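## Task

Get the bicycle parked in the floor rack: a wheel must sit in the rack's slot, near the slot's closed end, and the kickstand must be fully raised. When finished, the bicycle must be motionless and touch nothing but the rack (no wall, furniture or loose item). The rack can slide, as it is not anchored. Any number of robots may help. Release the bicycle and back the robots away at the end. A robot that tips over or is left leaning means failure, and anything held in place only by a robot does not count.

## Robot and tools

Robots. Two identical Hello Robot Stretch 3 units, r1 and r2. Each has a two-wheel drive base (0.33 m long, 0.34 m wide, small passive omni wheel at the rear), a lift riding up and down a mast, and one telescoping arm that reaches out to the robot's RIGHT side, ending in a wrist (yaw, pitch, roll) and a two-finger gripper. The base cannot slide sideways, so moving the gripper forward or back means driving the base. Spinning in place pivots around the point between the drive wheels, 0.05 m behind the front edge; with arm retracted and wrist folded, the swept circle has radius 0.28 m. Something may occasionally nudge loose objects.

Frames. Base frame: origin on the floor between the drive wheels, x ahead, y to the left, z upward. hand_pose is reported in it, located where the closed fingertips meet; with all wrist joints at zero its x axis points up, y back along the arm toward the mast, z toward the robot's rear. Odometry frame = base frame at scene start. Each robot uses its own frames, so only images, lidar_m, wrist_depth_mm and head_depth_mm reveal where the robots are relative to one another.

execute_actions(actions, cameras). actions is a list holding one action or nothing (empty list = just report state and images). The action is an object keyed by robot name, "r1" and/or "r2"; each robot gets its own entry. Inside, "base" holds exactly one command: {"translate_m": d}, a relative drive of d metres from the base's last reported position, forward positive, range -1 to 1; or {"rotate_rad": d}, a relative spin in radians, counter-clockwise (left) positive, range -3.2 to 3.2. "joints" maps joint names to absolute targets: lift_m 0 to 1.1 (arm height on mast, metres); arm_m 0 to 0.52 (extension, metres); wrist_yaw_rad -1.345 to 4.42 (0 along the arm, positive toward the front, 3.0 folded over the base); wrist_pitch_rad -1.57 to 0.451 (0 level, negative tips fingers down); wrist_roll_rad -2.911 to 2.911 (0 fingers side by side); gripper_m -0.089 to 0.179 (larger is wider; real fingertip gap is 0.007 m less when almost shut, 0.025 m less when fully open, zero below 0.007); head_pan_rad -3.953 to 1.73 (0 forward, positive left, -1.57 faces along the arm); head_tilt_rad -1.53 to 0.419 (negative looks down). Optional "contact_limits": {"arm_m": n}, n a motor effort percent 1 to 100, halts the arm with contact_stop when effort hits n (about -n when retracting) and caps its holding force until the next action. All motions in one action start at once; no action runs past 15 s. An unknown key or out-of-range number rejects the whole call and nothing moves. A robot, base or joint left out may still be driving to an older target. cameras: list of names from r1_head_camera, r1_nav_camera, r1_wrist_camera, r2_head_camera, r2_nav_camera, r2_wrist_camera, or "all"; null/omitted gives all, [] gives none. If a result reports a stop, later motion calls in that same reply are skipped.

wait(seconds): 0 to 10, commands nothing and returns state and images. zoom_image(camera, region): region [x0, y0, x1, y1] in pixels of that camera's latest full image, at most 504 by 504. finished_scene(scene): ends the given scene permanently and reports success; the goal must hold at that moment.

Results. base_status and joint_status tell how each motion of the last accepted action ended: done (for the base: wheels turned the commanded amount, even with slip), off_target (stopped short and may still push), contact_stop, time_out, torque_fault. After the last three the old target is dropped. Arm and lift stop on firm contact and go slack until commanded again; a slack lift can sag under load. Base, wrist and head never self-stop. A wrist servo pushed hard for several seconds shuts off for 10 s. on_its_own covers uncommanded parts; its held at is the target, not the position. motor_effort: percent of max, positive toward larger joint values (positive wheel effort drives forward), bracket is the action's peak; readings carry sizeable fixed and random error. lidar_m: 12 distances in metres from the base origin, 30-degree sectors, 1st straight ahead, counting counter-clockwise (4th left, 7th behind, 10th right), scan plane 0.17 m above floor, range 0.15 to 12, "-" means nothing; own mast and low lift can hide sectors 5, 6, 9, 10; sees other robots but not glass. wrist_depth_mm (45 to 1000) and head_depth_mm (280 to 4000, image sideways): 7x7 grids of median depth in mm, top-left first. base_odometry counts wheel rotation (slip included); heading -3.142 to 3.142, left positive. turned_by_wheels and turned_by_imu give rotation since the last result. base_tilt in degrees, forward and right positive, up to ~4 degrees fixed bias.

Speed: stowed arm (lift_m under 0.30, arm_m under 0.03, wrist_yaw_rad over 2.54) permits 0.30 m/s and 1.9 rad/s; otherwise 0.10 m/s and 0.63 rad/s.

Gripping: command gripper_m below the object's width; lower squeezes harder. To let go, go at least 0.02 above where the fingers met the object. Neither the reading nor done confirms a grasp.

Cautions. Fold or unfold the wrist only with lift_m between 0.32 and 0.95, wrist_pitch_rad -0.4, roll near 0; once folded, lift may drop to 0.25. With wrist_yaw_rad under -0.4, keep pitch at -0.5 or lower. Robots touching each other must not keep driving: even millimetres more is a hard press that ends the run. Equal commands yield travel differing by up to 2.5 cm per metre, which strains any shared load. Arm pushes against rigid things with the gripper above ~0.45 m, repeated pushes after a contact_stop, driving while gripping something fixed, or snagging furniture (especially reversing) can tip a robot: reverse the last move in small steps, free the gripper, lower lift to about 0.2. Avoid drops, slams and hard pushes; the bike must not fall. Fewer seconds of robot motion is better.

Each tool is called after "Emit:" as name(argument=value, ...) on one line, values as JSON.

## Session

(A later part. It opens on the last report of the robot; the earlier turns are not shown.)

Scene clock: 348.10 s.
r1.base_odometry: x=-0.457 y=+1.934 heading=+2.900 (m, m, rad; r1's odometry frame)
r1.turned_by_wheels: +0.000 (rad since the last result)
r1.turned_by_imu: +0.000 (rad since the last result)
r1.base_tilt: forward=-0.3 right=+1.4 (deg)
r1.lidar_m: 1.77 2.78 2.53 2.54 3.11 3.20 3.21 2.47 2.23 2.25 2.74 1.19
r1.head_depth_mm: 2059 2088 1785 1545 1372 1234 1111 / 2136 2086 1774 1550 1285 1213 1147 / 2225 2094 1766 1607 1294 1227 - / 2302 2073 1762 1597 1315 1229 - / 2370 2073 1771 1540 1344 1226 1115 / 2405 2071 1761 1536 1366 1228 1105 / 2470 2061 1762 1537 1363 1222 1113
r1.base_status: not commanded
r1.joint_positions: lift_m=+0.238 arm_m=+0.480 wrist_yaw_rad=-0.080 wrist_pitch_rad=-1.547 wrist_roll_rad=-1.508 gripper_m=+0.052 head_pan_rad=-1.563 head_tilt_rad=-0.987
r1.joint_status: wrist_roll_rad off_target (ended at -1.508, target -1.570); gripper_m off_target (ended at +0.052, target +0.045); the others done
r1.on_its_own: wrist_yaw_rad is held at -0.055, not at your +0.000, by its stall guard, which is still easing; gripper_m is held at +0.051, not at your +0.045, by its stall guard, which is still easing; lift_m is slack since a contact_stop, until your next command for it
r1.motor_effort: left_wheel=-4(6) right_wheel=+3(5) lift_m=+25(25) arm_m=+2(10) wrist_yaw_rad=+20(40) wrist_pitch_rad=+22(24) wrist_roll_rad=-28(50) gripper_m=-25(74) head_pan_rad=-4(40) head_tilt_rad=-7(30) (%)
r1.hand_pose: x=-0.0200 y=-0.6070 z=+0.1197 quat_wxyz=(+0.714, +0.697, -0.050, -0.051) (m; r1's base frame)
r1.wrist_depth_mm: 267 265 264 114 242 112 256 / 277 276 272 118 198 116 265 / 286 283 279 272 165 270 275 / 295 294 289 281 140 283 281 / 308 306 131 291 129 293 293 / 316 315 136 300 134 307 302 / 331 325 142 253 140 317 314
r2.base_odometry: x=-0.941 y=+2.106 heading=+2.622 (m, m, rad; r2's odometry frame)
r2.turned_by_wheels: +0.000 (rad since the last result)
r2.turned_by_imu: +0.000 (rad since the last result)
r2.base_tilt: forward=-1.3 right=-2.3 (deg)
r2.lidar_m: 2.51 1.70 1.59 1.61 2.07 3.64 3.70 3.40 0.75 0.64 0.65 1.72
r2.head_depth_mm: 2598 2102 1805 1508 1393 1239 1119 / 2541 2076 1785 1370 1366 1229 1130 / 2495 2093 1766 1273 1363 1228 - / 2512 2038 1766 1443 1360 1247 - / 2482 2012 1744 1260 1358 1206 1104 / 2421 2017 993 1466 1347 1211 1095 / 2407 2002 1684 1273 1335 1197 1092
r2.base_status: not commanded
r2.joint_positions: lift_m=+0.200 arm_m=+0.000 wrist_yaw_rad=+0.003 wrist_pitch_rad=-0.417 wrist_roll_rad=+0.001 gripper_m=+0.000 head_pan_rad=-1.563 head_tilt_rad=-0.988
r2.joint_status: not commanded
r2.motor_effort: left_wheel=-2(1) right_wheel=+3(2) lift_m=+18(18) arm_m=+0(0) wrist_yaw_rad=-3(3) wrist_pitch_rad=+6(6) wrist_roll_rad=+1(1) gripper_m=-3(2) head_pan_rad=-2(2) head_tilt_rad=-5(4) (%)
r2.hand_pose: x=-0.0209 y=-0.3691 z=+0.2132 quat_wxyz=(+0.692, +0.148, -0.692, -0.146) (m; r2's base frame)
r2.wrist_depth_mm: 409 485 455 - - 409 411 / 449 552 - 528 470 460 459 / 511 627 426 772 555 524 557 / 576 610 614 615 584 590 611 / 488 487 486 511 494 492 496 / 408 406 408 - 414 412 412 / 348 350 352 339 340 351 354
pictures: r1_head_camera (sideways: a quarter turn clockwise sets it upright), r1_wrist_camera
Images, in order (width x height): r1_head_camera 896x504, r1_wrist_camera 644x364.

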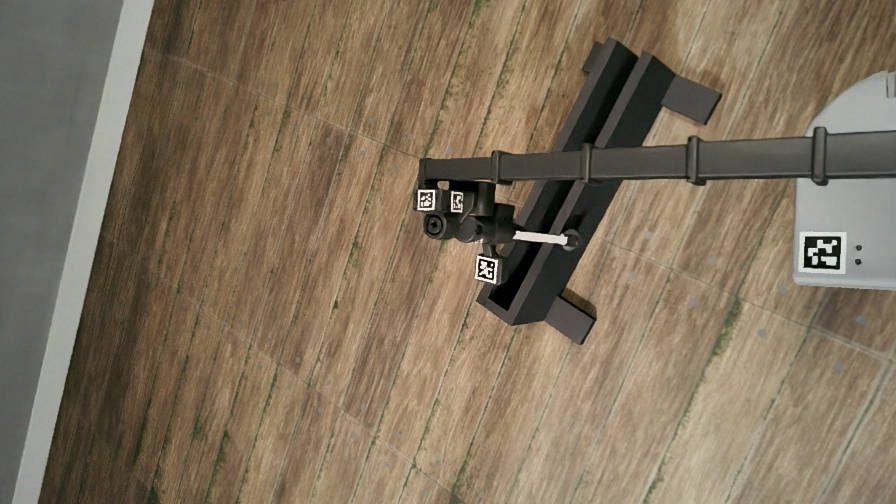

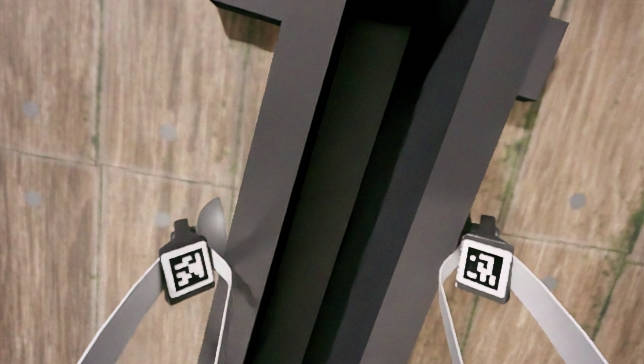

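Emit:
execute_actions(actions=[{"r1": {"base": {"rotate_rad": 0.25}, "joints": {"wrist_roll_rad": -1.95, "wrist_yaw_rad": 0.0}}}], cameras=["r1_head_camera"])

Emit:
execute_actions(actions=[{"r1": {"base": {"translate_m": 0.6}, "joints": {"wrist_roll_rad": -1.57, "arm_m": 0.3}}}], cameras=["r1_head_camera", "r1_nav_camera"])

Scene clock: 362.93 s.
r1.base_odometry: x=-0.457 y=+1.934 heading=-3.134 (m, m, rad; r1's odometry frame)
r1.turned_by_wheels: +0.249 (rad since the last result)
r1.turned_by_imu: +0.237 (rad since the last result)
r1.base_tilt: forward=-0.5 right=+1.5 (deg)
r1.lidar_m: 3.31 2.57 2.53 2.67 3.27 3.20 2.98 2.28 2.23 2.36 1.19 1.19
r1.head_depth_mm: 2153 2111 1783 1549 1323 1233 1118 / 2318 2082 1782 1542 1301 1224 1143 / 2388 2083 1766 1606 1296 1228 - / 2482 2080 1776 1574 1309 1223 - / 2496 2080 1764 1543 1318 1228 1112 / 2504 2057 1768 1536 1366 1230 1118 / 2509 2066 1762 1532 1366 1223 1106
r1.base_status: rotate_rad off_target (by the wheels' count: +0.2491 of +0.2500)
r1.joint_positions: lift_m=+0.238 arm_m=+0.480 wrist_yaw_rad=-0.010 wrist_pitch_rad=-1.533 wrist_roll_rad=-1.922 gripper_m=+0.064 head_pan_rad=-1.563 head_tilt_rad=-0.988
r1.joint_status: wrist_roll_rad off_target (ended at -1.922, target -1.950); the others done
r1.on_its_own: gripper_m is held at +0.063, not at your +0.045, by its stall guard, which is not easing now; lift_m is slack since a contact_stop, until your next command for it
r1.motor_effort: left_wheel=-15(24) right_wheel=+17(21) lift_m=+26(25) arm_m=+3(3) wrist_yaw_rad=+8(38) wrist_pitch_rad=+16(22) wrist_roll_rad=-13(44) gripper_m=-22(22) head_pan_rad=-4(4) head_tilt_rad=-8(8) (%)
r1.hand_pose: x=-0.0212 y=-0.6104 z=+0.1195 quat_wxyz=(+0.710, +0.684, +0.123, +0.117) (m; r1's base frame)
r1.wrist_depth_mm: 262 263 261 113 235 111 257 / 273 272 269 117 195 115 265 / 282 281 276 270 163 272 275 / 291 291 283 284 139 283 284 / 303 302 130 291 129 295 296 / 314 314 135 304 134 311 306 / 327 326 163 237 140 322 317
r2.base_odometry: x=-0.941 y=+2.106 heading=+2.622 (m, m, rad; r2's odometry frame)
r2.turned_by_wheels: +0.000 (rad since the last result)
r2.turned_by_imu: -0.001 (rad since the last result)
r2.base_tilt: forward=-1.5 right=-2.3 (deg)
r2.lidar_m: 2.50 1.70 1.59 1.62 2.06 3.64 3.69 3.40 0.75 0.64 0.65 1.54
r2.head_depth_mm: 2584 2124 1808 1509 1376 1237 1116 / 2610 2085 1769 1371 1373 1238 1128 / 2517 2094 1763 1266 1365 1226 - / 2512 2048 1763 1444 1356 1236 - / 2462 2043 1738 1264 1350 1219 1105 / 2457 2003 996 1471 1348 1204 1101 / 2408 2026 1693 1267 1338 1199 1088
r2.base_status: not commanded
r2.joint_positions: lift_m=+0.200 arm_m=+0.000 wrist_yaw_rad=+0.003 wrist_pitch_rad=-0.417 wrist_roll_rad=+0.001 gripper_m=+0.000 head_pan_rad=-1.563 head_tilt_rad=-0.988
r2.joint_status: not commanded
r2.motor_effort: left_wheel=-2(2) right_wheel=+3(2) lift_m=+18(18) arm_m=+0(0) wrist_yaw_rad=-3(3) wrist_pitch_rad=+6(6) wrist_roll_rad=+1(1) gripper_m=-2(2) head_pan_rad=-3(2) head_tilt_rad=-4(4) (%)
r2.hand_pose: x=-0.0209 y=-0.3691 z=+0.2132 quat_wxyz=(+0.692, +0.148, -0.692, -0.146) (m; r2's base frame)
r2.wrist_depth_mm: 412 482 456 - - 410 411 / 454 543 - 527 472 465 461 / 512 624 427 783 557 536 562 / 579 605 605 615 592 584 623 / 486 487 492 509 492 497 495 / 401 408 409 - 412 411 412 / 350 350 349 343 342 353 352
pictures: r1_head_camera (sideways: a quarter turn clockwise sets it upright)
Images, in order (width x height): r1_head_camera 896x504.

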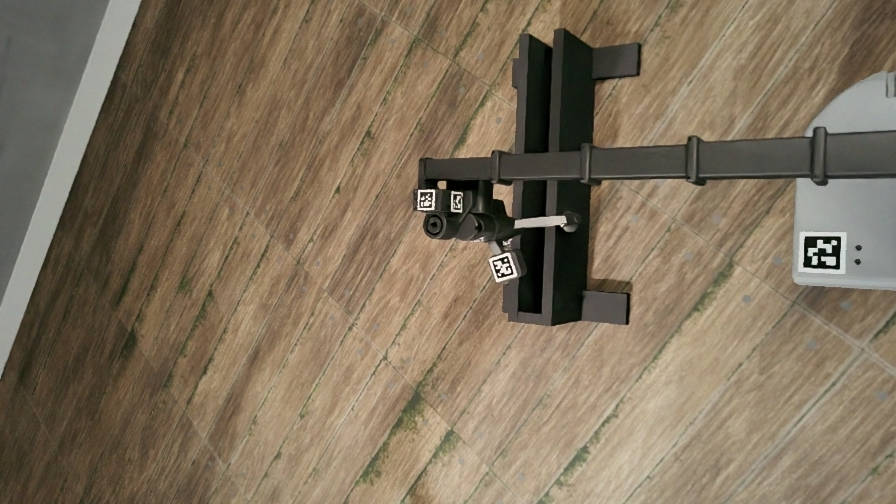

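Scene clock: 370.10 s.
r1.base_odometry: x=-1.057 y=+1.929 heading=-3.135 (m, m, rad; r1's odometry frame)
r1.turned_by_wheels: -0.001 (rad since the last result)
r1.turned_by_imu: +0.003 (rad since the last result)
r1.base_tilt: forward=-0.4 right=+1.4 (deg)
r1.lidar_m: 2.87 2.24 2.19 2.32 3.38 3.69 3.40 2.62 2.56 0.89 0.80 1.20
r1.head_depth_mm: 2410 2083 1773 1558 1376 1195 1117 / 2493 2078 1781 1557 1376 1214 1141 / 2515 2069 1768 1545 1327 1212 - / 2512 2079 1776 1544 1386 1210 - / 2517 2081 1755 1463 1361 1206 1115 / 2486 2024 1757 1347 1365 1224 1109 / 2369 1832 1692 1273 1359 1219 1106
r1.base_status: done
r1.joint_positions: lift_m=+0.238 arm_m=+0.300 wrist_yaw_rad=+0.003 wrist_pitch_rad=-1.480 wrist_roll_rad=-1.574 gripper_m=+0.064 head_pan_rad=-1.563 head_tilt_rad=-0.988
r1.joint_status: all done
r1.on_its_own: gripper_m is held at +0.063, not at your +0.045, by its stall guard, which is not easing now; lift_m is slack since a contact_stop, until your next command for it
r1.motor_effort: left_wheel=-10(15) right_wheel=+13(25) lift_m=+25(25) arm_m=-4(7) wrist_yaw_rad=-4(8) wrist_pitch_rad=-10(16) wrist_roll_rad=+1(13) gripper_m=-19(22) head_pan_rad=-3(4) head_tilt_rad=-7(8) (%)
r1.hand_pose: x=-0.0214 y=-0.4447 z=+0.1191 quat_wxyz=(+0.738, +0.674, +0.003, +0.002) (m; r1's base frame)
r1.wrist_depth_mm: 252 241 111 241 114 265 268 / 260 262 114 262 117 273 277 / 270 271 119 270 122 285 289 / 276 280 123 281 126 294 296 / 285 289 126 289 130 306 312 / 296 298 132 300 135 320 324 / 306 314 313 309 148 330 333
r2.base_odometry: x=-0.941 y=+2.106 heading=+2.622 (m, m, rad; r2's odometry frame)
r2.turned_by_wheels: +0.000 (rad since the last result)
r2.turned_by_imu: -0.001 (rad since the last result)
r2.base_tilt: forward=-1.5 right=-2.3 (deg)
r2.lidar_m: 2.51 1.70 1.59 1.61 2.06 3.63 3.70 3.40 0.75 0.64 0.65 5.09
r2.head_depth_mm: 2557 2107 1803 1504 1372 1239 1121 / 2528 2088 1782 1364 1366 1216 1131 / 2527 2089 1763 1264 1366 1236 - / 2468 2034 1749 1450 1365 1233 - / 2474 2054 1757 1262 1353 1213 1098 / 2444 2027 995 1462 1345 1197 1089 / 2411 2004 1688 1263 1331 1203 1086
r2.base_status: not commanded
r2.joint_positions: lift_m=+0.200 arm_m=+0.000 wrist_yaw_rad=+0.003 wrist_pitch_rad=-0.417 wrist_roll_rad=+0.001 gripper_m=+0.000 head_pan_rad=-1.563 head_tilt_rad=-0.988
r2.joint_status: not commanded
r2.motor_effort: left_wheel=-1(2) right_wheel=+2(3) lift_m=+18(18) arm_m=+0(0) wrist_yaw_rad=-3(3) wrist_pitch_rad=+6(6) wrist_roll_rad=+1(1) gripper_m=-2(2) head_pan_rad=-2(2) head_tilt_rad=-4(4) (%)
r2.hand_pose: x=-0.0209 y=-0.3691 z=+0.2132 quat_wxyz=(+0.692, +0.148, -0.692, -0.146) (m; r2's base frame)
r2.wrist_depth_mm: 412 487 456 - - 406 408 / 452 550 - 523 470 467 461 / 505 635 425 771 554 533 557 / 570 608 606 611 592 583 622 / 483 482 485 507 489 494 497 / 407 407 409 - 414 414 417 / 348 347 349 340 341 354 355
pictures: r1_head_camera (sideways: a quarter turn clockwise sets it upright), r1_nav_camera (sideways: a quarter turn counterclockwise sets it upright)
Images, in order (width x height): r1_head_camera 896x504, r1_nav_camera 672x504.

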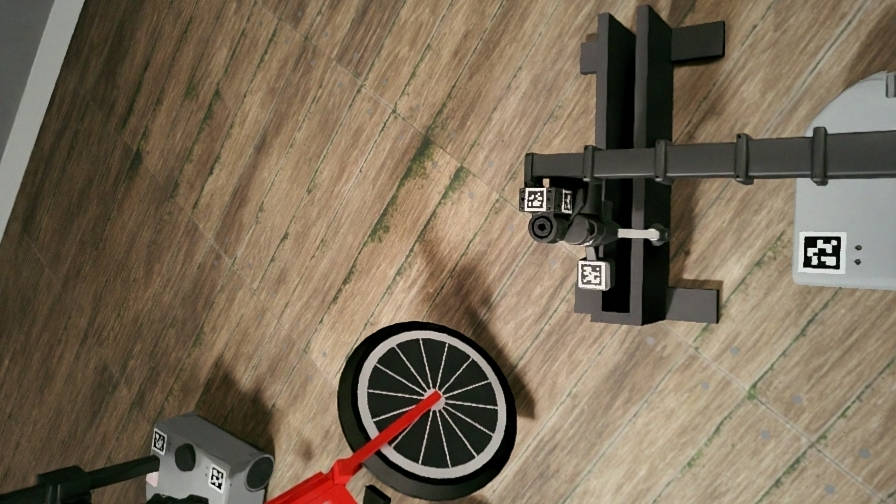

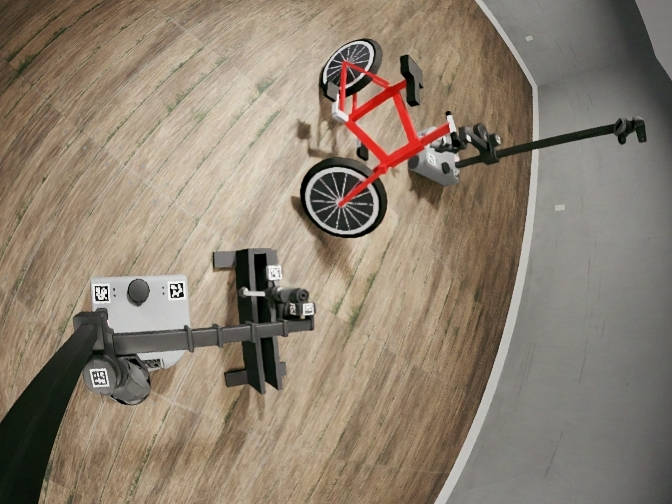

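Emit:
execute_actions(actions=[{"r1": {"base": {"translate_m": 0.6}, "joints": {"arm_m": 0.17}}}], cameras=[])

Emit:
execute_actions(actions=[{"r1": {"base": {"rotate_rad": -0.42}}}], cameras=["r1_head_camera", "r1_nav_camera"])

Scene clock: 385.93 s.
r1.base_odometry: x=-1.657 y=+1.926 heading=-3.135 (m, m, rad; r1's odometry frame)
r1.turned_by_wheels: -0.001 (rad since the last result)
r1.turned_by_imu: +0.004 (rad since the last result)
r1.base_tilt: forward=-0.4 right=+1.4 (deg)
r1.lidar_m: 2.42 1.89 1.86 1.97 2.88 4.18 3.84 2.96 0.73 0.69 0.88 4.54
r1.head_depth_mm: 2525 2080 1782 1498 1369 1163 1118 / 2525 2032 1770 1301 1369 1180 1143 / 2519 1980 1240 1495 1374 1174 - / 1728 1734 1700 1520 1368 1175 - / 2446 1848 1286 1484 1365 1181 1110 / 2495 2067 1319 1448 1365 1224 1109 / 2513 2060 1343 1452 1362 1224 1107
r1.base_status: done
r1.joint_positions: lift_m=+0.238 arm_m=+0.170 wrist_yaw_rad=+0.003 wrist_pitch_rad=-1.480 wrist_roll_rad=-1.574 gripper_m=+0.064 head_pan_rad=-1.563 head_tilt_rad=-0.988
r1.joint_status: all done
r1.on_its_own: gripper_m is held at +0.063, not at your +0.045, by its stall guard, which is not easing now; lift_m is slack since a contact_stop, until your next command for it
r1.motor_effort: left_wheel=-8(7) right_wheel=+12(18) lift_m=+25(25) arm_m=-4(6) wrist_yaw_rad=-3(6) wrist_pitch_rad=-10(10) wrist_roll_rad=+1(5) gripper_m=-21(19) head_pan_rad=-3(3) head_tilt_rad=-8(8) (%)
r1.hand_pose: x=-0.0214 y=-0.3147 z=+0.1191 quat_wxyz=(+0.738, +0.675, +0.003, +0.002) (m; r1's base frame)
r1.wrist_depth_mm: 251 251 111 242 114 267 269 / 261 262 114 263 117 275 278 / - 269 118 272 122 285 287 / - - 123 277 125 295 299 / - - 126 289 130 304 311 / - - 132 297 136 321 323 / - - 311 308 149 329 335
r2.base_odometry: x=-0.941 y=+2.106 heading=+2.622 (m, m, rad; r2's odometry frame)
r2.turned_by_wheels: +0.000 (rad since the last result)
r2.turned_by_imu: -0.002 (rad since the last result)
r2.base_tilt: forward=-1.4 right=-2.3 (deg)
r2.lidar_m: 2.50 1.69 1.59 1.62 2.06 3.65 3.71 3.41 0.75 0.64 0.65 5.09
r2.head_depth_mm: 2550 2120 1810 1519 1379 1237 1129 / 2553 2116 1772 1373 1370 1233 1126 / 2494 2093 1768 1274 1364 1228 - / 2504 2045 1764 1456 1353 1240 - / 2460 1995 1672 1259 1357 1210 1092 / 1725 1692 990 1471 1349 1201 1101 / 2276 1959 1614 1270 1331 1205 1085
r2.base_status: not commanded
r2.joint_positions: lift_m=+0.200 arm_m=+0.000 wrist_yaw_rad=+0.003 wrist_pitch_rad=-0.417 wrist_roll_rad=+0.001 gripper_m=+0.000 head_pan_rad=-1.563 head_tilt_rad=-0.988
r2.joint_status: not commanded
r2.motor_effort: left_wheel=-2(2) right_wheel=+3(3) lift_m=+18(18) arm_m=+0(0) wrist_yaw_rad=-3(3) wrist_pitch_rad=+6(6) wrist_roll_rad=+1(1) gripper_m=-2(3) head_pan_rad=-1(2) head_tilt_rad=-4(5) (%)
r2.hand_pose: x=-0.0209 y=-0.3691 z=+0.2132 quat_wxyz=(+0.692, +0.148, -0.692, -0.146) (m; r2's base frame)
r2.wrist_depth_mm: 412 484 454 921 - 407 411 / 453 551 954 525 468 463 459 / 511 625 426 764 552 524 563 / 580 615 613 615 589 590 621 / 486 484 489 515 488 496 495 / 410 407 411 - 411 412 415 / 347 349 350 343 340 353 355
pictures: none
No camera images: the call's "cameras" was empty. Leave "cameras" out to get every camera's image.

Scene clock: 387.60 s.
r1.base_odometry: x=-1.657 y=+1.926 heading=+2.728 (m, m, rad; r1's odometry frame)
r1.turned_by_wheels: -0.419 (rad since the last result)
r1.turned_by_imu: -0.407 (rad since the last result)
r1.base_tilt: forward=-0.4 right=+1.5 (deg)
r1.lidar_m: 4.21 2.20 1.86 1.85 2.07 3.33 4.19 3.52 2.91 0.69 0.88 0.92
r1.head_depth_mm: 2512 2089 1772 1543 1376 1172 1118 / 2532 2094 1782 1554 1369 1177 1145 / 2499 2088 1775 1551 1392 1181 - / 2541 2086 1759 1404 1363 1174 - / 2518 2021 1756 1282 1371 1189 1110 / 2506 2025 1212 1513 1358 1225 1111 / 2500 1970 1678 1451 1359 1221 1107
r1.base_status: done
r1.joint_positions: lift_m=+0.238 arm_m=+0.170 wrist_yaw_rad=+0.018 wrist_pitch_rad=-1.479 wrist_roll_rad=-1.607 gripper_m=+0.064 head_pan_rad=-1.563 head_tilt_rad=-0.988
r1.joint_status: not commanded
r1.on_its_own: gripper_m is held at +0.063, not at your +0.045, by its stall guard, which is not easing now; lift_m is slack since a contact_stop, until your next command for it; wrist_yaw_rad is at rest, and its effort (-15) is outside its rest range (-12 to +12)
r1.motor_effort: left_wheel=+9(14) right_wheel=-11(15) lift_m=+25(25) arm_m=-3(4) wrist_yaw_rad=-15(14) wrist_pitch_rad=-10(11) wrist_roll_rad=+16(15) gripper_m=-19(19) head_pan_rad=-3(4) head_tilt_rad=-8(8) (%)
r1.hand_pose: x=-0.0214 y=-0.3148 z=+0.1191 quat_wxyz=(+0.738, +0.674, +0.019, +0.018) (m; r1's base frame)
r1.wrist_depth_mm: 253 240 111 238 114 269 270 / 258 258 115 263 117 275 280 / - 273 118 271 122 285 290 / - - 122 281 126 293 299 / - 289 126 288 131 303 311 / - - 132 299 136 317 319 / - - 315 236 157 329 335
r2.base_odometry: x=-0.941 y=+2.106 heading=+2.622 (m, m, rad; r2's odometry frame)
r2.turned_by_wheels: +0.000 (rad since the last result)
r2.turned_by_imu: +0.000 (rad since the last result)
r2.base_tilt: forward=-1.4 right=-2.3 (deg)
r2.lidar_m: 2.50 1.70 1.59 1.61 2.06 3.64 3.71 3.39 0.75 0.64 0.65 5.10
r2.head_depth_mm: 2541 2136 1787 1498 1369 1237 1123 / 2539 2094 1782 1366 1356 1230 1131 / 2511 2064 1758 1268 1358 1226 - / 2482 2057 1743 1463 1363 1240 - / 2474 1957 1719 1260 1352 1210 1099 / 1571 1744 994 1462 1343 1207 1100 / 2330 1626 1641 1270 1333 1199 1091
r2.base_status: not commanded
r2.joint_positions: lift_m=+0.200 arm_m=+0.000 wrist_yaw_rad=+0.003 wrist_pitch_rad=-0.417 wrist_roll_rad=+0.001 gripper_m=+0.000 head_pan_rad=-1.563 head_tilt_rad=-0.988
r2.joint_status: not commanded
r2.motor_effort: left_wheel=-1(1) right_wheel=+2(2) lift_m=+18(18) arm_m=+0(0) wrist_yaw_rad=-3(3) wrist_pitch_rad=+6(6) wrist_roll_rad=+1(1) gripper_m=-2(2) head_pan_rad=-2(2) head_tilt_rad=-4(4) (%)
r2.hand_pose: x=-0.0209 y=-0.3691 z=+0.2132 quat_wxyz=(+0.692, +0.148, -0.692, -0.146) (m; r2's base frame)
r2.wrist_depth_mm: 415 487 454 - - 405 411 / 450 550 980 527 470 462 458 / 505 621 425 767 557 533 558 / 581 610 612 619 588 587 628 / 486 487 488 511 491 493 497 / 404 409 411 - 412 415 413 / 350 350 350 342 339 353 354
pictures: r1_head_camera (sideways: a quarter turn clockwise sets it upright), r1_nav_camera (sideways: a quarter turn counterclockwise sets it upright)
Images, in order (width x height): r1_head_camera 896x504, r1_nav_camera 672x504.

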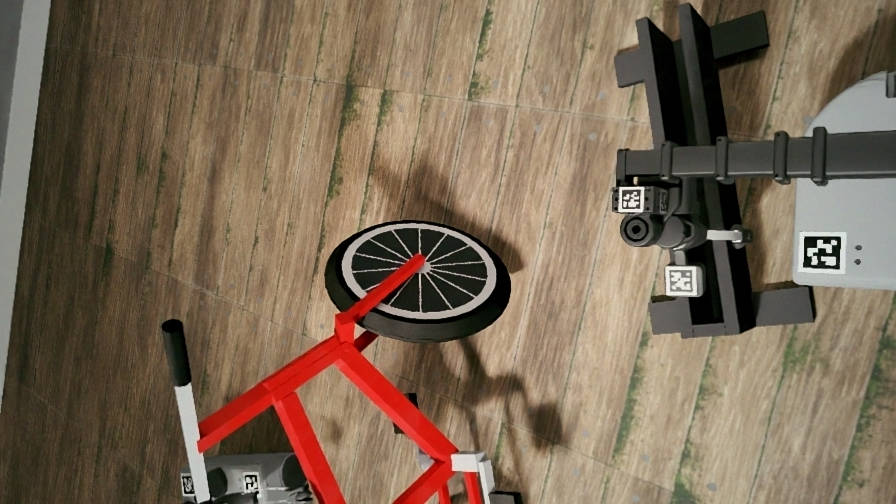

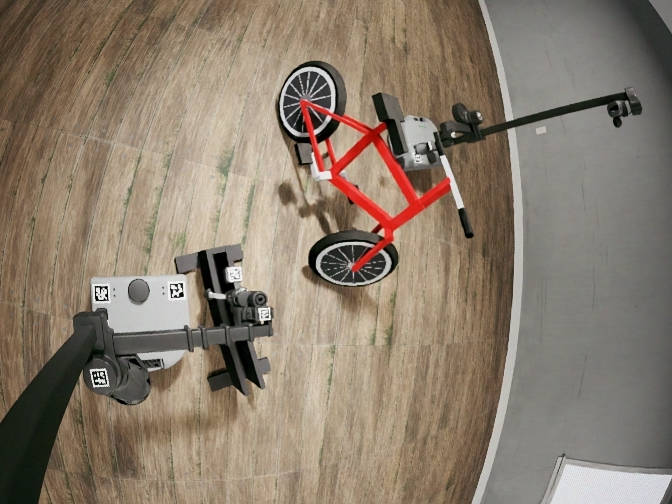

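Emit:
execute_actions(actions=[{"r1": {"base": {"translate_m": 1.0}}}], cameras=[])

Emit:
execute_actions(actions=[{"r1": {"base": {"translate_m": 0.45}}}], cameras=[])

Emit:
execute_actions(actions=[{"r1": {"base": {"rotate_rad": 0.17}, "joints": {"head_pan_rad": -2.2, "head_tilt_rad": -0.8}}}], cameras=["r1_head_camera", "r1_nav_camera", "r2_nav_camera"])

Scene clock: 408.33 s.
r1.base_odometry: x=-2.573 y=+2.328 heading=+2.728 (m, m, rad; r1's odometry frame)
r1.turned_by_wheels: +0.000 (rad since the last result)
r1.turned_by_imu: +0.007 (rad since the last result)
r1.base_tilt: forward=-0.5 right=+1.4 (deg)
r1.lidar_m: 3.57 1.96 1.65 1.66 1.86 3.04 5.13 1.08 0.62 0.59 3.46 3.60
r1.head_depth_mm: 2528 2077 1703 1229 1348 1174 1118 / 2375 1697 1689 1189 1312 1175 1142 / 2512 1938 1699 1548 1334 1178 - / 2529 2072 1768 1542 1364 1178 - / 2509 2072 1766 1536 1369 1207 1114 / 2506 2062 1769 1547 1365 1222 1106 / 2510 2068 1756 1536 1364 1226 1108
r1.base_status: done
r1.joint_positions: lift_m=+0.238 arm_m=+0.170 wrist_yaw_rad=+0.002 wrist_pitch_rad=-1.481 wrist_roll_rad=-1.571 gripper_m=+0.064 head_pan_rad=-1.563 head_tilt_rad=-0.988
r1.joint_status: not commanded
r1.on_its_own: gripper_m is held at +0.063, not at your +0.045, by its stall guard, which is not easing now; lift_m is slack since a contact_stop, until your next command for it
r1.motor_effort: left_wheel=-5(13) right_wheel=+12(14) lift_m=+25(25) arm_m=-3(3) wrist_yaw_rad=-1(15) wrist_pitch_rad=-9(10) wrist_roll_rad=+0(16) gripper_m=-18(21) head_pan_rad=-3(3) head_tilt_rad=-8(8) (%)
r1.hand_pose: x=-0.0214 y=-0.3143 z=+0.1191 quat_wxyz=(+0.738, +0.675, +0.001, +0.001) (m; r1's base frame)
r1.wrist_depth_mm: 250 239 110 242 113 264 271 / 260 258 114 264 117 276 279 / - 272 118 270 122 283 290 / - - 123 280 127 295 299 / - - 126 291 131 304 311 / - - 133 301 136 319 325 / - - 315 269 151 330 314
r2.base_odometry: x=-0.941 y=+2.106 heading=+2.622 (m, m, rad; r2's odometry frame)
r2.turned_by_wheels: +0.000 (rad since the last result)
r2.turned_by_imu: -0.003 (rad since the last result)
r2.base_tilt: forward=-1.5 right=-2.4 (deg)
r2.lidar_m: 2.51 1.69 1.58 1.61 2.06 3.64 3.69 3.39 0.75 0.64 0.65 5.10
r2.head_depth_mm: 2548 1771 1596 1508 1385 1243 1120 / 2533 2087 1668 1374 1373 1236 1132 / 2502 2062 1771 1269 1345 1226 - / 2490 2055 1768 1454 1363 1245 - / 2464 2027 1747 1272 1345 1220 1103 / 2450 2036 991 1463 1336 1214 1101 / 2397 2003 1676 1268 1337 1201 1089
r2.base_status: not commanded
r2.joint_positions: lift_m=+0.200 arm_m=+0.000 wrist_yaw_rad=+0.003 wrist_pitch_rad=-0.417 wrist_roll_rad=+0.001 gripper_m=+0.000 head_pan_rad=-1.563 head_tilt_rad=-0.988
r2.joint_status: not commanded
r2.motor_effort: left_wheel=-2(2) right_wheel=+3(3) lift_m=+18(18) arm_m=+0(0) wrist_yaw_rad=-3(3) wrist_pitch_rad=+6(6) wrist_roll_rad=+1(1) gripper_m=-2(2) head_pan_rad=-2(2) head_tilt_rad=-4(5) (%)
r2.hand_pose: x=-0.0209 y=-0.3691 z=+0.2132 quat_wxyz=(+0.692, +0.148, -0.692, -0.146) (m; r2's base frame)
r2.wrist_depth_mm: 412 491 456 - - 410 414 / 450 547 - 525 470 462 462 / 510 629 426 781 549 531 560 / 578 614 604 617 582 589 619 / 486 485 486 507 490 494 496 / 407 406 407 - 412 410 411 / 349 351 349 343 339 352 353
pictures: none
No camera images: the call's "cameras" was empty. Leave "cameras" out to get every camera's image.

Scene clock: 414.10 s.
r1.base_odometry: x=-2.985 y=+2.509 heading=+2.728 (m, m, rad; r1's odometry frame)
r1.turned_by_wheels: +0.000 (rad since the last result)
r1.turned_by_imu: +0.003 (rad since the last result)
r1.base_tilt: forward=-0.4 right=+1.4 (deg)
r1.lidar_m: 3.14 1.89 1.56 1.55 1.76 2.89 5.58 0.84 0.79 3.18 3.58 3.16
r1.head_depth_mm: 2540 2104 1747 1558 1373 1173 1120 / 2534 2098 1783 1548 1368 1177 1148 / 2499 2074 1777 1543 1387 1176 - / 2519 2085 1771 1536 1371 1174 - / 2491 2081 1766 1543 1357 1200 1107 / 2508 2069 1772 1543 1365 1222 1107 / 2503 2071 1768 1535 1356 1226 1106
r1.base_status: done
r1.joint_positions: lift_m=+0.238 arm_m=+0.170 wrist_yaw_rad=+0.002 wrist_pitch_rad=-1.481 wrist_roll_rad=-1.571 gripper_m=+0.064 head_pan_rad=-1.563 head_tilt_rad=-0.988
r1.joint_status: not commanded
r1.on_its_own: gripper_m is held at +0.063, not at your +0.045, by its stall guard, which is not easing now; lift_m is slack since a contact_stop, until your next command for it
r1.motor_effort: left_wheel=-5(5) right_wheel=+12(15) lift_m=+25(25) arm_m=-3(3) wrist_yaw_rad=-2(3) wrist_pitch_rad=-9(9) wrist_roll_rad=+0(0) gripper_m=-19(20) head_pan_rad=-3(3) head_tilt_rad=-8(7) (%)
r1.hand_pose: x=-0.0214 y=-0.3143 z=+0.1191 quat_wxyz=(+0.738, +0.675, +0.001, +0.000) (m; r1's base frame)
r1.wrist_depth_mm: 251 238 110 241 113 266 270 / 257 258 115 260 117 275 278 / - 268 119 271 122 284 289 / - - 123 278 126 294 296 / - - 126 290 131 306 309 / - - 132 301 136 322 324 / - - 314 275 150 330 336
r2.base_odometry: x=-0.941 y=+2.106 heading=+2.622 (m, m, rad; r2's odometry frame)
r2.turned_by_wheels: +0.000 (rad since the last result)
r2.turned_by_imu: -0.001 (rad since the last result)
r2.base_tilt: forward=-1.4 right=-2.4 (deg)
r2.lidar_m: 2.50 1.70 1.59 1.61 2.06 3.63 3.70 1.35 0.75 0.64 0.65 5.10
r2.head_depth_mm: 2569 2118 1784 1483 1384 1233 1121 / 2537 2119 1784 1371 1372 1235 1131 / 2507 2055 1767 1270 1362 1223 - / 2487 2050 1745 1459 1370 1240 - / 2482 2021 1735 1273 1357 1206 1098 / 2437 2027 994 1470 1348 1212 1094 / 2414 2016 1681 1270 1330 1202 1088
r2.base_status: not commanded
r2.joint_positions: lift_m=+0.200 arm_m=+0.000 wrist_yaw_rad=+0.003 wrist_pitch_rad=-0.417 wrist_roll_rad=+0.001 gripper_m=+0.000 head_pan_rad=-1.563 head_tilt_rad=-0.988
r2.joint_status: not commanded
r2.motor_effort: left_wheel=-2(2) right_wheel=+2(3) lift_m=+18(18) arm_m=+0(0) wrist_yaw_rad=-3(3) wrist_pitch_rad=+6(6) wrist_roll_rad=+1(1) gripper_m=-2(3) head_pan_rad=-2(3) head_tilt_rad=-4(4) (%)
r2.hand_pose: x=-0.0209 y=-0.3691 z=+0.2132 quat_wxyz=(+0.692, +0.148, -0.692, -0.146) (m; r2's base frame)
r2.wrist_depth_mm: 412 489 456 - - 410 409 / 447 548 - 525 469 470 464 / 509 630 428 776 552 531 564 / 575 620 611 618 589 592 622 / 484 485 494 508 494 493 496 / 410 407 411 - 412 411 410 / 349 346 351 340 341 351 356
pictures: none
No camera images: the call's "cameras" was empty. Leave "cameras" out to get every camera's image.

Scene clock: 415.23 s.
r1.base_odometry: x=-2.985 y=+2.509 heading=+2.897 (m, m, rad; r1's odometry frame)
r1.turned_by_wheels: +0.169 (rad since the last result)
r1.turned_by_imu: +0.163 (rad since the last result)
r1.base_tilt: forward=-0.4 right=+1.4 (deg)
r1.lidar_m: 2.66 1.72 1.55 1.55 1.95 3.92 5.44 0.79 1.65 3.20 3.46 3.15
r1.head_depth_mm: 3202 2960 2242 1418 1476 1322 1156 / 3076 2880 2235 1819 1349 1319 1161 / 2985 2937 1870 1814 1526 1320 1122 / 2820 2789 1877 1798 1521 1317 1100 / 2876 2871 2208 1810 1518 1309 1088 / 2786 2866 2198 1801 1512 1311 1171 / 2747 2846 2208 1794 1510 1307 1149
r1.base_status: done
r1.joint_positions: lift_m=+0.238 arm_m=+0.170 wrist_yaw_rad=-0.004 wrist_pitch_rad=-1.484 wrist_roll_rad=-1.559 gripper_m=+0.064 head_pan_rad=-2.193 head_tilt_rad=-0.804
r1.joint_status: all done
r1.on_its_own: gripper_m is held at +0.063, not at your +0.045, by its stall guard, which is not easing now; lift_m is slack since a contact_stop, until your next command for it
r1.motor_effort: left_wheel=-8(14) right_wheel=+13(17) lift_m=+25(25) arm_m=-3(3) wrist_yaw_rad=+3(2) wrist_pitch_rad=-8(9) wrist_roll_rad=-5(6) gripper_m=-19(19) head_pan_rad=-3(37) head_tilt_rad=+2(24) (%)
r1.hand_pose: x=-0.0214 y=-0.3134 z=+0.1191 quat_wxyz=(+0.737, +0.676, -0.006, -0.006) (m; r1's base frame)
r1.wrist_depth_mm: 252 251 112 228 116 264 268 / 261 263 115 263 118 274 280 / - 269 119 271 122 284 285 / - - 201 278 126 294 299 / - - 126 289 131 305 309 / - - 132 298 141 320 320 / - - 312 311 142 330 334
r2.base_odometry: x=-0.941 y=+2.106 heading=+2.622 (m, m, rad; r2's odometry frame)
r2.turned_by_wheels: +0.000 (rad since the last result)
r2.turned_by_imu: +0.000 (rad since the last result)
r2.base_tilt: forward=-1.5 right=-2.3 (deg)
r2.lidar_m: 2.50 1.70 1.59 1.61 2.06 3.64 3.69 1.38 0.76 0.64 0.65 5.10
r2.head_depth_mm: 2560 2111 1805 1510 1380 1237 1117 / 2510 2095 1774 1371 1370 1234 1123 / 2527 2085 1772 1278 1353 1228 - / 2505 2051 1763 1458 1349 1238 - / 2466 2031 1750 1270 1353 1212 1099 / 2468 2011 991 1462 1347 1201 1097 / 2426 2010 1689 1265 1331 1200 1094
r2.base_status: not commanded
r2.joint_positions: lift_m=+0.200 arm_m=+0.000 wrist_yaw_rad=+0.003 wrist_pitch_rad=-0.417 wrist_roll_rad=+0.001 gripper_m=+0.000 head_pan_rad=-1.563 head_tilt_rad=-0.988
r2.joint_status: not commanded
r2.motor_effort: left_wheel=-1(2) right_wheel=+2(3) lift_m=+18(18) arm_m=+0(0) wrist_yaw_rad=-3(3) wrist_pitch_rad=+6(6) wrist_roll_rad=+1(1) gripper_m=-2(2) head_pan_rad=-2(2) head_tilt_rad=-5(4) (%)
r2.hand_pose: x=-0.0209 y=-0.3691 z=+0.2132 quat_wxyz=(+0.692, +0.148, -0.692, -0.146) (m; r2's base frame)
r2.wrist_depth_mm: 414 486 452 - - 406 409 / 456 548 - 530 472 462 466 / 516 630 424 771 543 533 562 / 587 602 611 621 581 586 620 / 483 488 491 519 485 496 493 / 403 405 404 - 410 410 414 / 348 348 349 339 342 352 351
pictures: r1_head_camera (sideways: a quarter turn clockwise sets it upright), r1_nav_camera (sideways: a quarter turn counterclockwise sets it upright), r2_nav_camera (sideways: a quarter turn counterclockwise sets it upright)
Images, in order (width x height): r1_head_camera 896x504, r1_nav_camera 672x504, r2_nav_camera 672x504.

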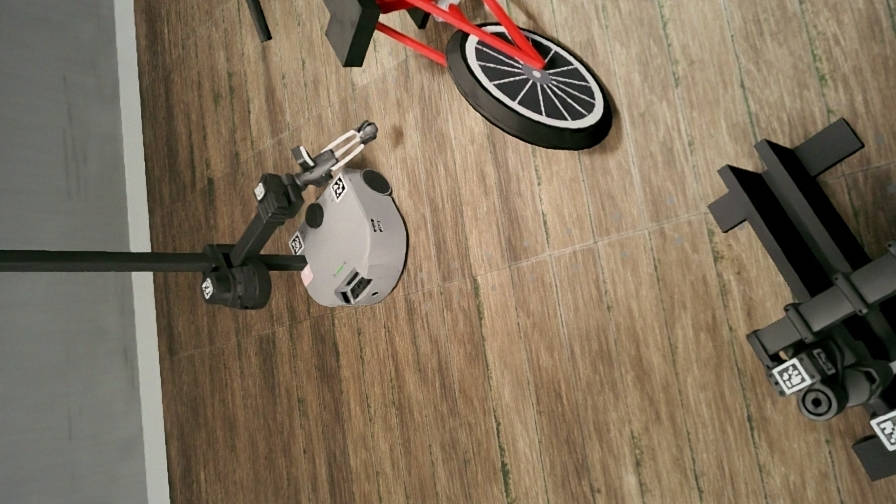

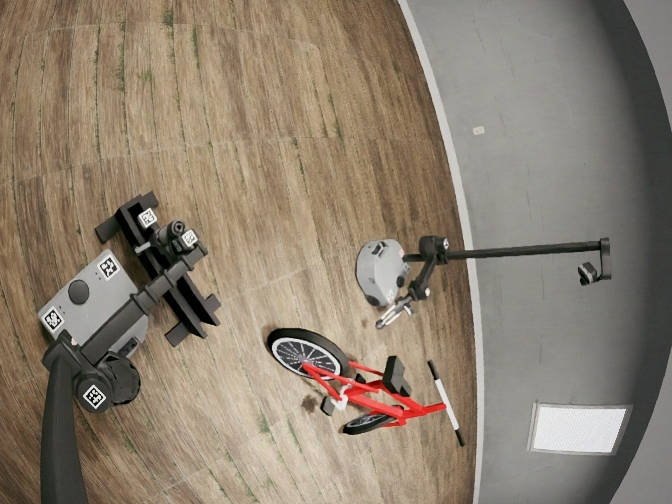

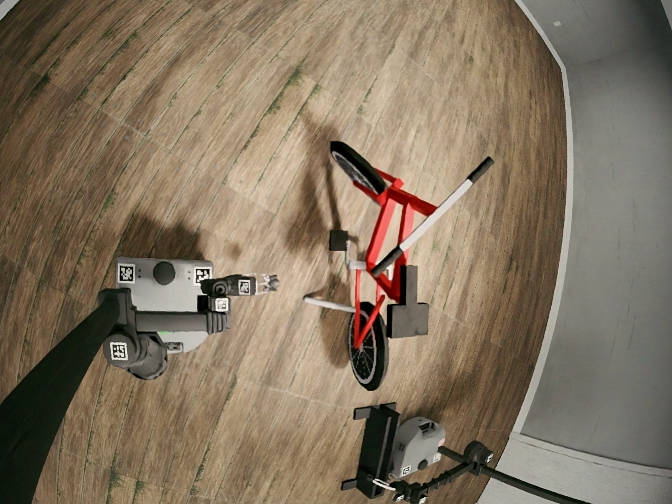

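Emit:
execute_actions(actions=[{"r1": {"joints": {"arm_m": 0.29, "head_pan_rad": -2.4, "head_tilt_rad": -0.9}}}], cameras=["r1_head_camera", "r2_nav_camera"])

Scene clock: 432.10 s.
r1.base_odometry: x=-2.985 y=+2.509 heading=+2.897 (m, m, rad; r1's odometry frame)
r1.turned_by_wheels: +0.000 (rad since the last result)
r1.turned_by_imu: +0.000 (rad since the last result)
r1.base_tilt: forward=-0.5 right=+1.4 (deg)
r1.lidar_m: 2.66 1.72 1.55 1.55 1.97 3.94 5.41 0.79 1.64 3.19 3.47 3.14
r1.head_depth_mm: 3221 2242 1790 1641 1457 1272 1133 / 3206 2382 1541 1606 1442 1274 1152 / 3168 2446 1935 1355 1441 1267 1165 / 3052 2447 1925 1670 1438 1226 1165 / 2997 2288 1825 1658 1435 1181 1110 / 2902 1829 1848 1670 1437 1287 1094 / 2804 2338 1960 1666 1427 - 1057
r1.base_status: not commanded
r1.joint_positions: lift_m=+0.238 arm_m=+0.289 wrist_yaw_rad=-0.010 wrist_pitch_rad=-1.551 wrist_roll_rad=-1.551 gripper_m=+0.064 head_pan_rad=-2.393 head_tilt_rad=-0.889
r1.joint_status: all done
r1.on_its_own: gripper_m is held at +0.063, not at your +0.045, by its stall guard, which is not easing now; lift_m is slack since a contact_stop, until your next command for it
r1.motor_effort: left_wheel=-5(8) right_wheel=+5(14) lift_m=+25(25) arm_m=+9(11) wrist_yaw_rad=+7(7) wrist_pitch_rad=+24(31) wrist_roll_rad=-9(9) gripper_m=-23(22) head_pan_rad=-3(26) head_tilt_rad=-8(20) (%)
r1.hand_pose: x=-0.0212 y=-0.4151 z=+0.1198 quat_wxyz=(+0.714, +0.700, -0.010, -0.011) (m; r1's base frame)
r1.wrist_depth_mm: 269 264 115 213 113 254 253 / 278 273 118 264 116 262 263 / 285 286 123 274 121 274 270 / - 294 127 281 124 282 280 / - 304 131 293 128 291 288 / - 319 136 300 134 303 302 / - 331 142 312 139 315 312
r2.base_odometry: x=-0.941 y=+2.106 heading=+2.622 (m, m, rad; r2's odometry frame)
r2.turned_by_wheels: +0.000 (rad since the last result)
r2.turned_by_imu: -0.001 (rad since the last result)
r2.base_tilt: forward=-1.5 right=-2.3 (deg)
r2.lidar_m: 2.50 1.70 1.58 1.61 2.06 3.64 3.70 1.32 0.75 0.64 0.65 5.11
r2.head_depth_mm: 2581 2091 1777 1508 1386 1232 1123 / 2557 2083 1794 1373 1372 1217 1127 / 2551 2083 1764 1278 1360 1223 - / 2494 2041 1758 1456 1361 1242 - / 2483 2033 1749 1260 1355 1212 1102 / 2444 2009 999 1464 1337 1215 1090 / 2424 2026 1695 1266 1338 1202 1087
r2.base_status: not commanded
r2.joint_positions: lift_m=+0.200 arm_m=+0.000 wrist_yaw_rad=+0.003 wrist_pitch_rad=-0.417 wrist_roll_rad=+0.001 gripper_m=+0.000 head_pan_rad=-1.563 head_tilt_rad=-0.988
r2.joint_status: not commanded
r2.motor_effort: left_wheel=-2(2) right_wheel=+3(2) lift_m=+18(18) arm_m=+0(0) wrist_yaw_rad=-3(3) wrist_pitch_rad=+6(6) wrist_roll_rad=+1(1) gripper_m=-2(2) head_pan_rad=-3(3) head_tilt_rad=-4(5) (%)
r2.hand_pose: x=-0.0209 y=-0.3691 z=+0.2132 quat_wxyz=(+0.692, +0.148, -0.692, -0.146) (m; r2's base frame)
r2.wrist_depth_mm: 415 486 455 - - 406 412 / 451 547 - 532 474 466 465 / 509 623 428 776 549 539 560 / 573 602 601 609 593 587 619 / 488 488 486 507 493 494 497 / 405 406 409 - 410 411 413 / 349 348 350 338 341 352 354
pictures: r1_head_camera (sideways: a quarter turn clockwise sets it upright), r2_nav_camera (sideways: a quarter turn counterclockwise sets it upright)
Images, in order (width x height): r1_head_camera 896x504, r2_nav_camera 672x504.

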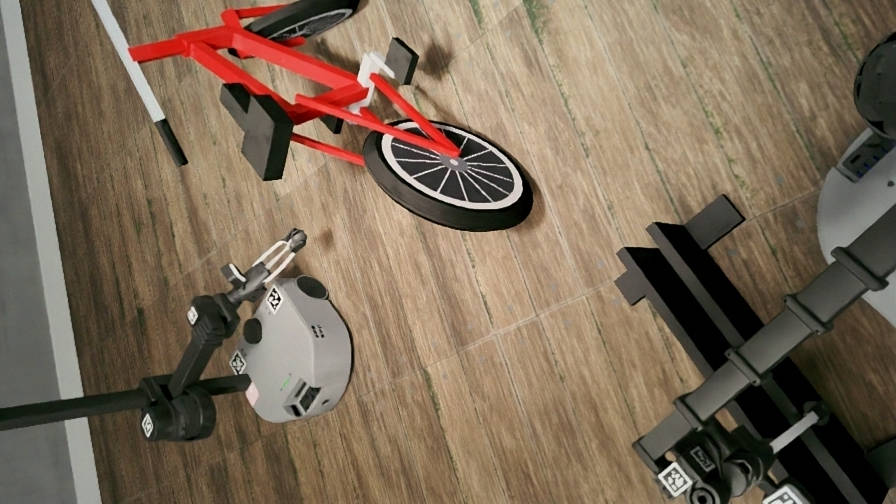

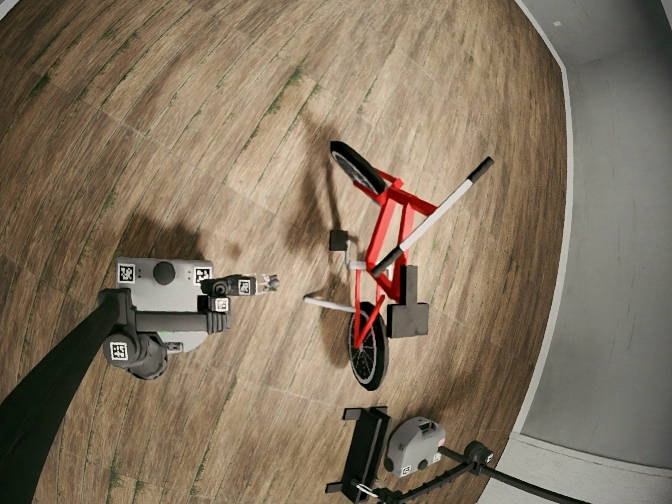

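Emit:
execute_actions(actions=[{"r1": {"joints": {"arm_m": 0.4}}}], cameras=["r1_head_camera"])

Scene clock: 448.73 s.
r1.base_odometry: x=-2.985 y=+2.509 heading=+2.897 (m, m, rad; r1's odometry frame)
r1.turned_by_wheels: +0.000 (rad since the last result)
r1.turned_by_imu: -0.001 (rad since the last result)
r1.base_tilt: forward=-0.4 right=+1.3 (deg)
r1.lidar_m: 2.66 1.72 1.55 1.55 1.95 3.95 5.39 0.79 1.65 3.22 3.46 3.15
r1.head_depth_mm: 3225 2220 1786 1643 1455 1272 1135 / 3213 2369 1541 1602 1443 1271 1151 / 3174 2429 1928 1357 1436 1267 1169 / 3065 2457 1935 1664 1438 1259 1167 / 2996 2275 1830 1665 1443 1223 1112 / 2859 1843 1851 1665 1434 1190 1130 / 2813 2337 1973 1650 1457 1124 1106
r1.base_status: not commanded
r1.joint_positions: lift_m=+0.238 arm_m=+0.399 wrist_yaw_rad=-0.013 wrist_pitch_rad=-1.551 wrist_roll_rad=-1.542 gripper_m=+0.064 head_pan_rad=-2.393 head_tilt_rad=-0.889
r1.joint_status: all done
r1.on_its_own: gripper_m is held at +0.063, not at your +0.045, by its stall guard, which is not easing now; lift_m is slack since a contact_stop, until your next command for it
r1.motor_effort: left_wheel=-6(7) right_wheel=+6(6) lift_m=+25(25) arm_m=+9(8) wrist_yaw_rad=+11(10) wrist_pitch_rad=+25(25) wrist_roll_rad=-13(13) gripper_m=-22(23) head_pan_rad=-4(4) head_tilt_rad=-7(8) (%)
r1.hand_pose: x=-0.0211 y=-0.5251 z=+0.1198 quat_wxyz=(+0.714, +0.700, -0.015, -0.015) (m; r1's base frame)
r1.wrist_depth_mm: 268 266 115 203 126 243 256 / 276 277 118 262 116 250 261 / 287 285 123 275 120 275 272 / 295 296 127 283 124 284 278 / 308 305 130 293 129 292 289 / 321 319 136 299 134 302 302 / 334 333 152 313 139 318 310
r2.base_odometry: x=-0.941 y=+2.106 heading=+2.622 (m, m, rad; r2's odometry frame)
r2.turned_by_wheels: +0.000 (rad since the last result)
r2.turned_by_imu: -0.001 (rad since the last result)
r2.base_tilt: forward=-1.5 right=-2.3 (deg)
r2.lidar_m: 2.50 1.70 1.59 1.61 2.06 3.64 3.70 1.25 0.75 0.64 0.65 5.09
r2.head_depth_mm: 2581 2099 1795 1511 1374 1230 1120 / 2535 2086 1779 1372 1375 1231 1133 / 2530 2063 1760 1268 1363 1234 - / 2503 2037 1754 1452 1355 1247 - / 2416 2046 1747 1267 1352 1224 1101 / 2448 2031 995 1464 1339 1208 1097 / 2414 2004 1684 1264 1338 1202 1095
r2.base_status: not commanded
r2.joint_positions: lift_m=+0.200 arm_m=+0.000 wrist_yaw_rad=+0.003 wrist_pitch_rad=-0.417 wrist_roll_rad=+0.001 gripper_m=+0.000 head_pan_rad=-1.563 head_tilt_rad=-0.988
r2.joint_status: not commanded
r2.motor_effort: left_wheel=-2(1) right_wheel=+2(3) lift_m=+18(18) arm_m=+0(0) wrist_yaw_rad=-3(3) wrist_pitch_rad=+6(6) wrist_roll_rad=+1(1) gripper_m=-3(3) head_pan_rad=-3(2) head_tilt_rad=-5(4) (%)
r2.hand_pose: x=-0.0209 y=-0.3691 z=+0.2132 quat_wxyz=(+0.692, +0.148, -0.692, -0.146) (m; r2's base frame)
r2.wrist_depth_mm: 414 486 456 - - 407 411 / 452 548 - 520 473 465 465 / 507 626 428 762 552 533 558 / 570 605 614 611 592 581 625 / 488 489 488 512 489 497 500 / 406 408 406 - 409 411 416 / 348 347 347 341 340 351 354
pictures: r1_head_camera (sideways: a quarter turn clockwise sets it upright)
Images, in order (width x height): r1_head_camera 896x504.

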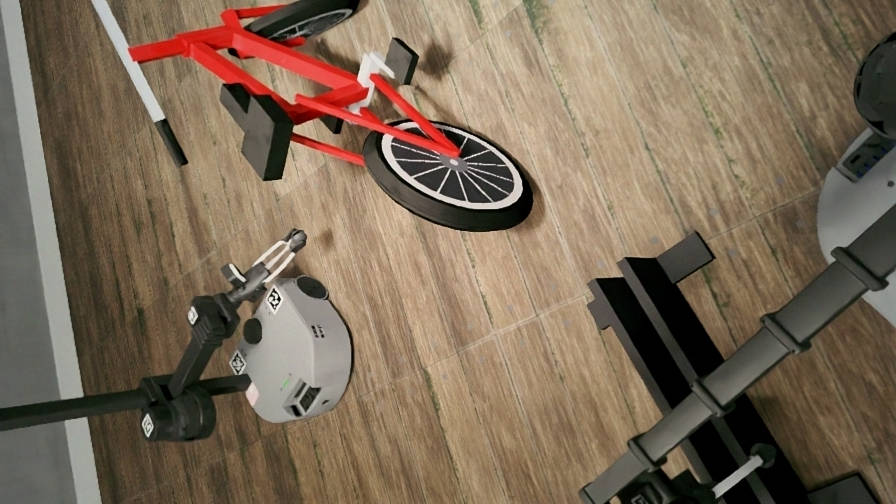

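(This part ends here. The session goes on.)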